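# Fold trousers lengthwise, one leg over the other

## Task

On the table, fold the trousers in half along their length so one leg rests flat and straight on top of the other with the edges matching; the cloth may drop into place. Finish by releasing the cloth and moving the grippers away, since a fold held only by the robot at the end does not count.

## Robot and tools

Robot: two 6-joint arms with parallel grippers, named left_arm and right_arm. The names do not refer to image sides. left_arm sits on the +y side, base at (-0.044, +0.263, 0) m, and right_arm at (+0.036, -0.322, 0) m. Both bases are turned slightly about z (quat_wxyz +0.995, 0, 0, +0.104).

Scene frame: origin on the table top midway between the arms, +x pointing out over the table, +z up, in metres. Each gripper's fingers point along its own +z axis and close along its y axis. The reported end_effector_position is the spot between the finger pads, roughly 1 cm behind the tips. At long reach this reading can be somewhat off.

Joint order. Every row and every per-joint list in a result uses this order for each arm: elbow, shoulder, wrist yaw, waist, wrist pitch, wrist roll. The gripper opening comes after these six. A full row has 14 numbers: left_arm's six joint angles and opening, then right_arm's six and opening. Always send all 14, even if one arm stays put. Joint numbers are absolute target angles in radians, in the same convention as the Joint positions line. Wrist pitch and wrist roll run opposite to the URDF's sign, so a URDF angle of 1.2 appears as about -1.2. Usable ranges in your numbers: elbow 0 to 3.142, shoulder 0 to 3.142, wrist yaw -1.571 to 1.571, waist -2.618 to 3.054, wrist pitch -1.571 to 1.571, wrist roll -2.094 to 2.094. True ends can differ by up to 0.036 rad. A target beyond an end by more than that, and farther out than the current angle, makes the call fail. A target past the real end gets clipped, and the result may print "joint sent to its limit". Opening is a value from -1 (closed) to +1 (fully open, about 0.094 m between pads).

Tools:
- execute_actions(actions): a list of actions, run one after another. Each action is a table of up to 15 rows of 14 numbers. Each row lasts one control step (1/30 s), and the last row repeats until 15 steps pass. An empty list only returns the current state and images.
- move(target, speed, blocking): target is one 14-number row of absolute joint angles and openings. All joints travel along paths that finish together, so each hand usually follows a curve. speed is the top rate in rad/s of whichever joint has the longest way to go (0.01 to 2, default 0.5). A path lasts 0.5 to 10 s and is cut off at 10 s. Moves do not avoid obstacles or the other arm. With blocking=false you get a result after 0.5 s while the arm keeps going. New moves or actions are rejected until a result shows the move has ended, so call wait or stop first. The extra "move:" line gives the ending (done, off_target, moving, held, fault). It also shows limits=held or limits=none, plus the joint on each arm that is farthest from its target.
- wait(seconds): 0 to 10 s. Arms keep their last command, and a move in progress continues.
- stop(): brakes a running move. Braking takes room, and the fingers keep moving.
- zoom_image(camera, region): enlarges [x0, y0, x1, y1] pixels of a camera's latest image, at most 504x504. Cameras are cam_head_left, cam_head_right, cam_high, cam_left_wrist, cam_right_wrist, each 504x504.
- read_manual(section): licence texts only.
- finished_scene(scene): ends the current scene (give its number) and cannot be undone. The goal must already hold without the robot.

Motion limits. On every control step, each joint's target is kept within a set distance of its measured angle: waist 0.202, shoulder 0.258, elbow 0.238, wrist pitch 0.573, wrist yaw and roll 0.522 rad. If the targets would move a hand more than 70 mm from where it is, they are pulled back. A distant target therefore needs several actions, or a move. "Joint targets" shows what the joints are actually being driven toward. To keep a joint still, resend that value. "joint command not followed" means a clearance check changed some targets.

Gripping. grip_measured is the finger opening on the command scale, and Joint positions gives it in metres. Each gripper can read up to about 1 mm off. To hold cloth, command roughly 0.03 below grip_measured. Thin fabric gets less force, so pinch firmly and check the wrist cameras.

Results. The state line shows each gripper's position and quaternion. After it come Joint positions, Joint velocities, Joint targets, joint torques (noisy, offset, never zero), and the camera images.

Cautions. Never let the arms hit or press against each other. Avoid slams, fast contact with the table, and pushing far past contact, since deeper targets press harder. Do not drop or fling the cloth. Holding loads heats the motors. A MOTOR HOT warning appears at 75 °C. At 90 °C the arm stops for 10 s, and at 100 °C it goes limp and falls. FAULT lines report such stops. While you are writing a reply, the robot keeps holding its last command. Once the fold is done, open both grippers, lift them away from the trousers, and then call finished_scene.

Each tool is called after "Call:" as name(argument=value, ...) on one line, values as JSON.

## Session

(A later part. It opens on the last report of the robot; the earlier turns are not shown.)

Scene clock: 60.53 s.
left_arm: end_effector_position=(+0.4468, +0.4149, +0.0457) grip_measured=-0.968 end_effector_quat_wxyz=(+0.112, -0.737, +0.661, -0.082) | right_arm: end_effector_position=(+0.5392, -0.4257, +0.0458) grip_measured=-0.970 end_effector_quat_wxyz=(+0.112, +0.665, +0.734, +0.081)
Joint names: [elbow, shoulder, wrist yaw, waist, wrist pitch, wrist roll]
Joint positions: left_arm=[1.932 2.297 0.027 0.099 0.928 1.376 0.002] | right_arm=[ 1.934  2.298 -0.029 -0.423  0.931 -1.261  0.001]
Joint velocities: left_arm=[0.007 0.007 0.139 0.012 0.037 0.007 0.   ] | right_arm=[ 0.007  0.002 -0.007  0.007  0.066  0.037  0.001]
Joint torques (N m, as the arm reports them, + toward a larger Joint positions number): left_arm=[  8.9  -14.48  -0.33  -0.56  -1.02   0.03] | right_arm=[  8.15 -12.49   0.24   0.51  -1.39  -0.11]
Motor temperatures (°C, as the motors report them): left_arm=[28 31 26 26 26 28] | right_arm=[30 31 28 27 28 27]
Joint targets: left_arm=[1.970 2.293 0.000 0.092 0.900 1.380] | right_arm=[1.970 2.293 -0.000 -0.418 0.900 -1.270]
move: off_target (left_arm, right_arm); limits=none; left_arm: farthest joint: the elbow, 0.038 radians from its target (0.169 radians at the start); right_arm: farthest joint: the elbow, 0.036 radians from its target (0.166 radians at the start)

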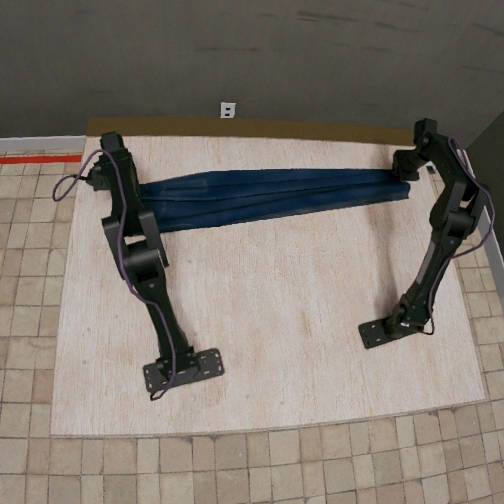

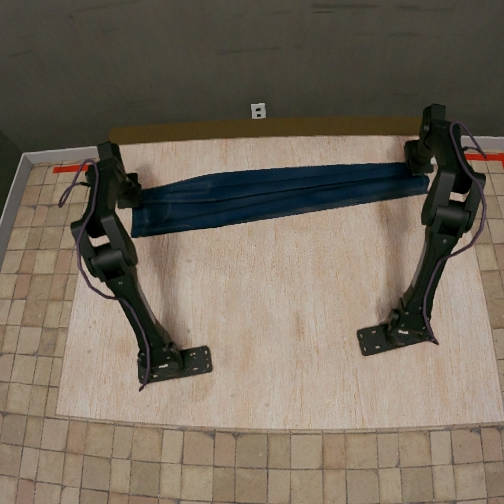

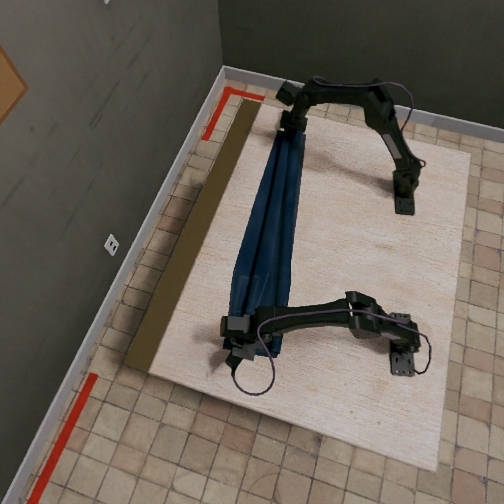

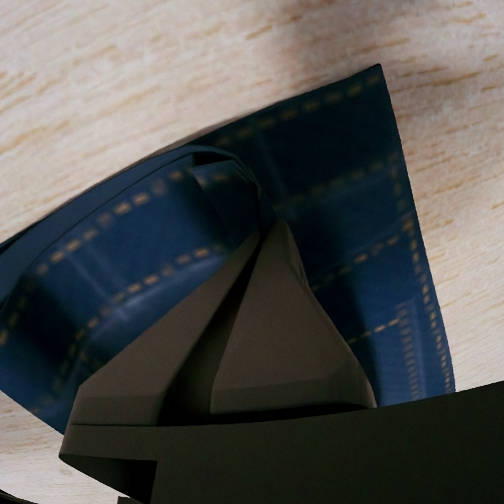

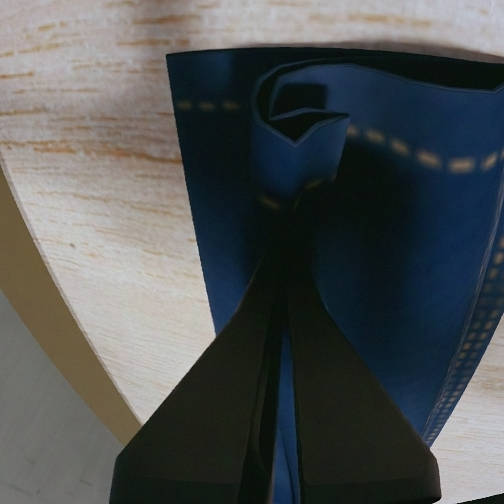

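Call:
move(target=[1.97,2.31,0,0.092,0.84,1.38,-1,1.97,2.293,0,-0.418,0.9,-1.27,-1])

Call:
move(target=[1.97,2.1,0,0.092,0.95,1.38,0.3,1.97,2.1,0,-0.418,1.0,-1.27,0.3], speed=0.2)

Call:
move(target=[1.3,1.4,0,0.5,1.2,1.38,0.3,1.3,1.4,0,-0.7,1.2,-1.27,0.3], speed=0.8)

Call:
zoom_image(camera="cam_head_left", region=[110,140,430,270])

Call:
zoom_image(camera="cam_high", region=[180,110,360,380])

Scene clock: 64.77 s.
left_arm: end_effector_position=(+0.4591, +0.4183, +0.0437) grip_measured=-0.968 end_effector_quat_wxyz=(+0.131, -0.734, +0.659, -0.095) | right_arm: end_effector_position=(+0.5393, -0.4251, +0.0459) grip_measured=-0.970 end_effector_quat_wxyz=(+0.111, +0.665, +0.734, +0.082)
Joint names: [elbow, shoulder, wrist yaw, waist, wrist pitch, wrist roll]
Joint positions: left_arm=[1.932 2.31  0.03  0.099 0.87  1.376 0.002] | right_arm=[ 1.934  2.298 -0.032 -0.423  0.931 -1.261  0.001]
Joint velocities: left_arm=[-0.002 -0.002 -0.037  0.002 -0.037  0.007  0.   ] | right_arm=[ 0.007 -0.002  0.051 -0.002  0.007 -0.022 -0.   ]
Joint torques (N m, as the arm reports them, + toward a larger Joint positions number): left_arm=[  8.96 -14.2   -0.36  -0.58  -1.14   0.01] | right_arm=[  8.25 -12.45   0.27   0.5   -1.41  -0.1 ]
Motor temperatures (°C, as the motors report them): left_arm=[29 32 26 26 26 28] | right_arm=[30 32 28 27 28 27]
Joint targets: left_arm=[1.970 2.310 -0.000 0.092 0.840 1.380] | right_arm=[1.970 2.293 -0.000 -0.418 0.900 -1.270]
move: off_target (left_arm, right_arm); limits=none; left_arm: farthest joint: the elbow, 0.038 radians from its target (0.038 radians at the start); right_arm: farthest joint: the elbow, 0.036 radians from its target (0.036 radians at the start)

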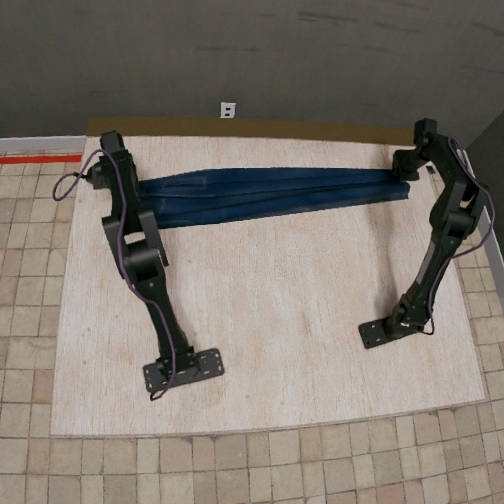

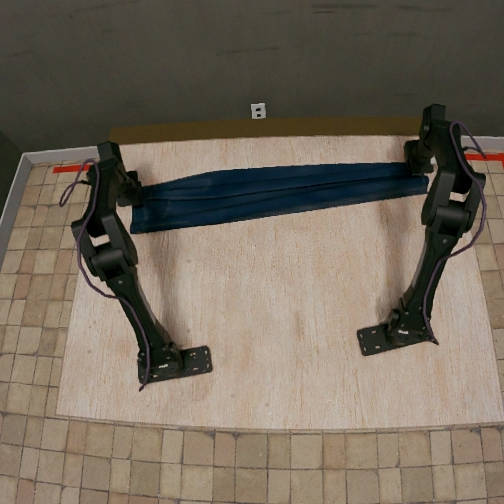

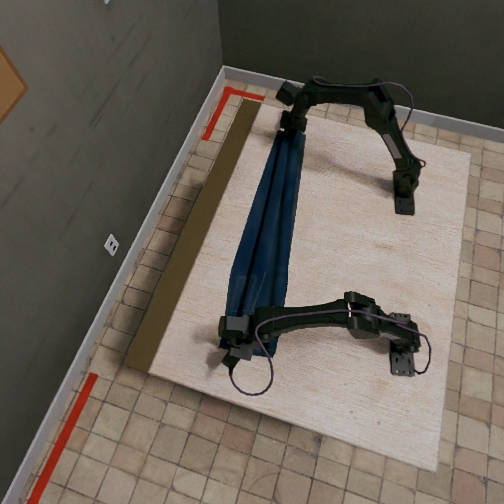

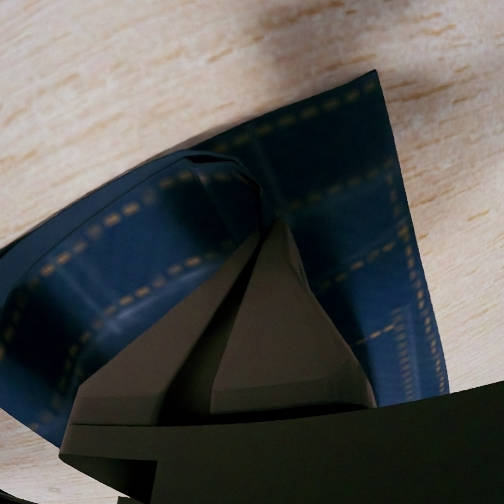

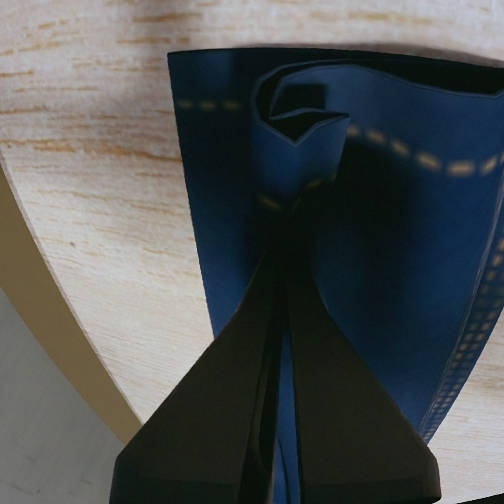

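Scene clock: 66.37 s.
left_arm: end_effector_position=(+0.4504, +0.4183, +0.1346) grip_measured=+0.298 end_effector_quat_wxyz=(+0.190, -0.726, +0.650, -0.121) | right_arm: end_effector_position=(+0.5328, -0.4267, +0.1265) grip_measured=+0.297 end_effector_quat_wxyz=(+0.168, +0.659, +0.725, +0.105)
Joint names: [elbow, shoulder, wrist yaw, waist, wrist pitch, wrist roll]
Joint positions: left_arm=[1.932 2.118 0.015 0.099 0.931 1.376 0.061] | right_arm=[ 1.934  2.125 -0.015 -0.423  0.981 -1.262  0.061]
Joint velocities: left_arm=[-0.012 -0.017 -0.022 -0.012  0.022 -0.022  0.001] | right_arm=[-0.007  0.002  0.007  0.007 -0.066 -0.037 -0.   ]
Joint torques (N m, as the arm reports them, + toward a larger Joint positions number): left_arm=[  9.17 -14.44  -0.18  -0.57  -0.84   0.01] | right_arm=[  8.4  -13.04   0.11   0.5   -1.14  -0.09]
Motor temperatures (°C, as the motors report them): left_arm=[29 32 26 26 26 28] | right_arm=[30 33 28 27 28 27]
Joint targets: left_arm=[1.970 2.100 -0.000 0.092 0.950 1.380] | right_arm=[1.970 2.100 0.000 -0.418 1.000 -1.270]
move: off_target (left_arm, right_arm); limits=none; left_arm: farthest joint: the elbow, 0.038 radians from its target (0.038 radians at the start); right_arm: farthest joint: the elbow, 0.036 radians from its target (0.036 radians at the start)

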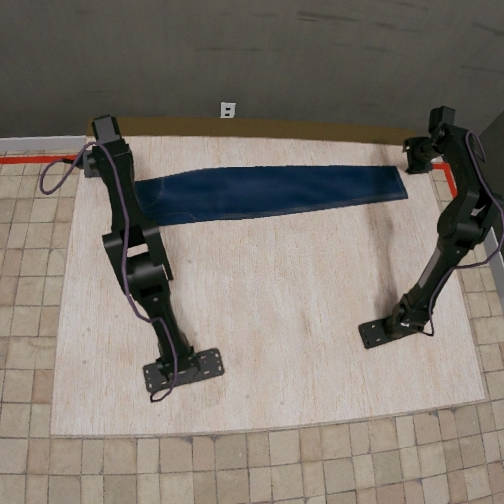

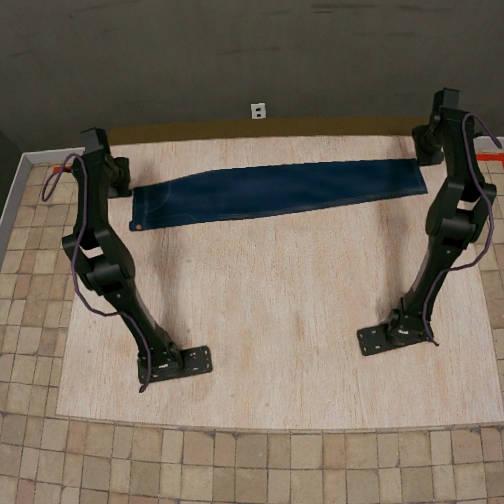

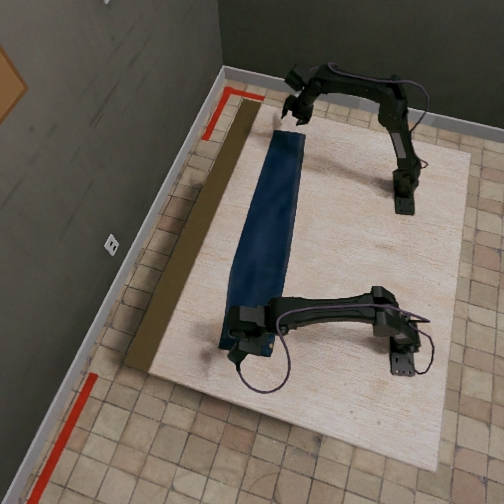

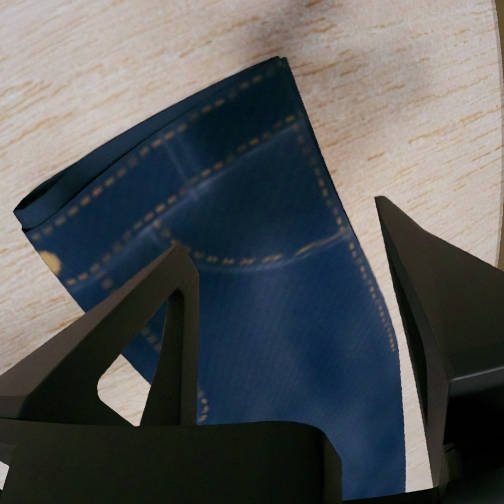

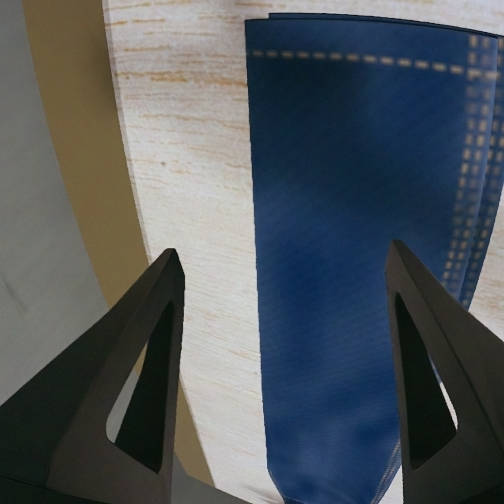

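Scene clock: 67.87 s.
left_arm: end_effector_position=(+0.1859, +0.4551, +0.1766) grip_measured=+0.298 end_effector_quat_wxyz=(-0.134, +0.852, -0.503, +0.053) | right_arm: end_effector_position=(+0.3023, -0.4574, +0.1747) grip_measured=+0.297 end_effector_quat_wxyz=(+0.127, +0.758, +0.637, +0.059)
Joint names: [elbow, shoulder, wrist yaw, waist, wrist pitch, wrist roll]
Joint positions: left_arm=[1.315 1.415 0.012 0.491 1.182 1.377 0.061] | right_arm=[ 1.312  1.418 -0.013 -0.691  1.184 -1.262  0.061]
Joint velocities: left_arm=[-0.017  0.007 -0.022 -0.022  0.022  0.095 -0.   ] | right_arm=[ 0.022 -0.012 -0.037  0.002 -0.037 -0.037 -0.001]
Joint torques (N m, as the arm reports them, + toward a larger Joint positions number): left_arm=[ 5.06 -6.89 -0.14  0.74 -0.6   0.  ] | right_arm=[ 4.85 -5.99  0.08 -0.85 -1.01 -0.08]
Motor temperatures (°C, as the motors report them): left_arm=[29 32 26 26 26 28] | right_arm=[30 33 28 27 28 27]
Joint targets: left_arm=[1.300 1.400 0.000 0.500 1.200 1.380] | right_arm=[1.300 1.400 0.000 -0.700 1.200 -1.270]
move: done; limits=none; left_arm: farthest joint: the wrist pitch, 0.018 radians from its target (0.269 radians at the start); right_arm: farthest joint: the shoulder, 0.018 radians from its target (0.725 radians at the start)

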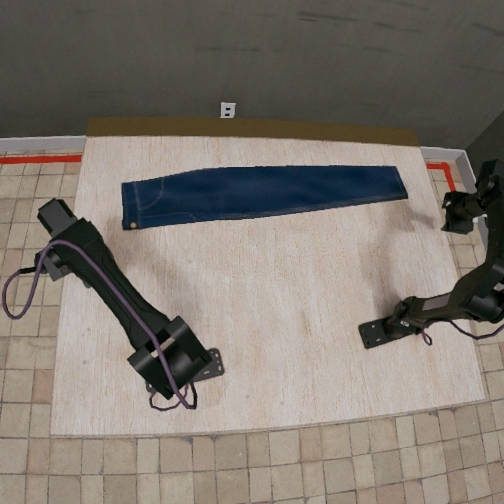

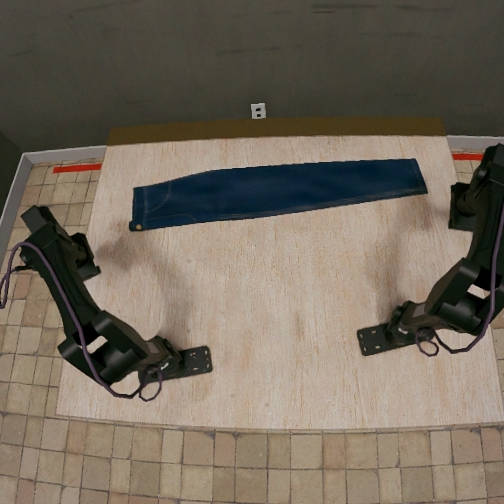

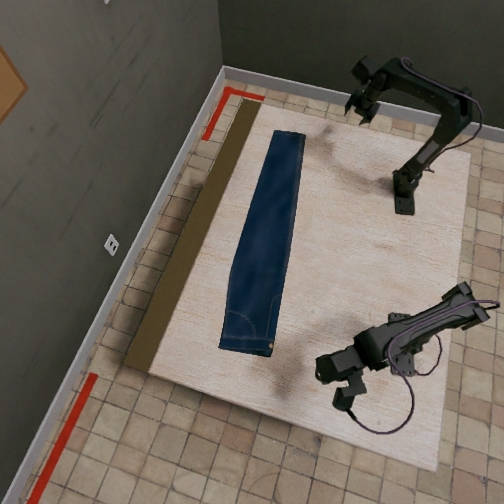

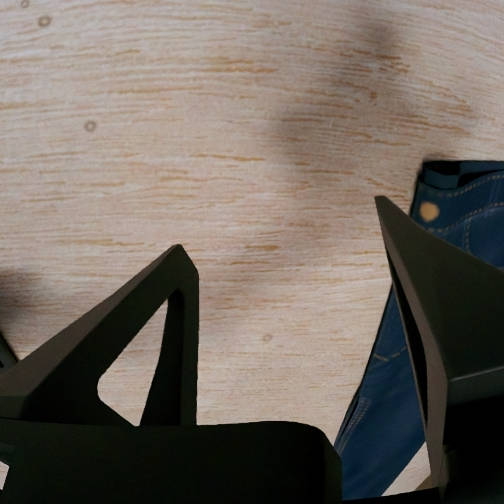

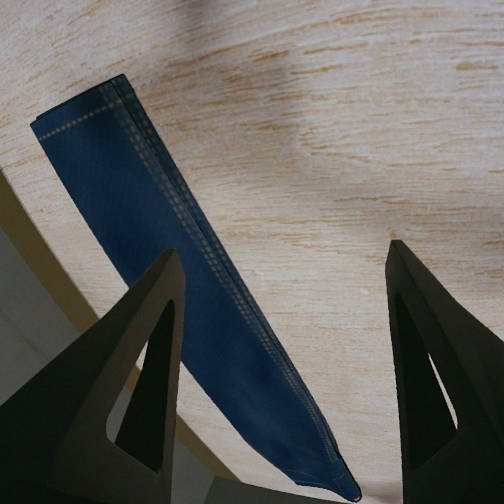

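Region (110, 140, 430, 270) of cam_head_left's 504x504 image, scaled by 1.575, with more detail than that image has; it fills the top 205 rows of this view, and the rest is white.

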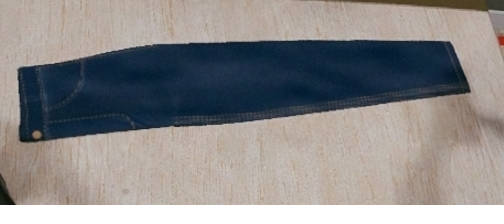

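Region (180, 110, 360, 380) of cam_high's 504x504 image, scaled by 1.867, with more detail than that image has.

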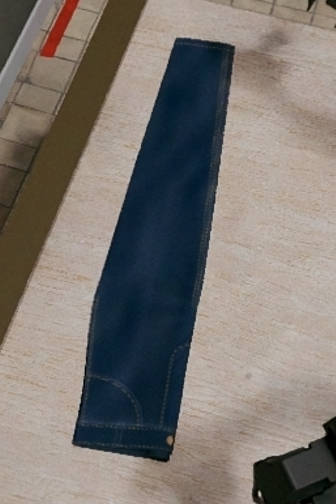

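The fold lies flat, with the edges aligned to about 1 cm.

Call:
finished_scene(scene=1)

The scene is finished: the task was done.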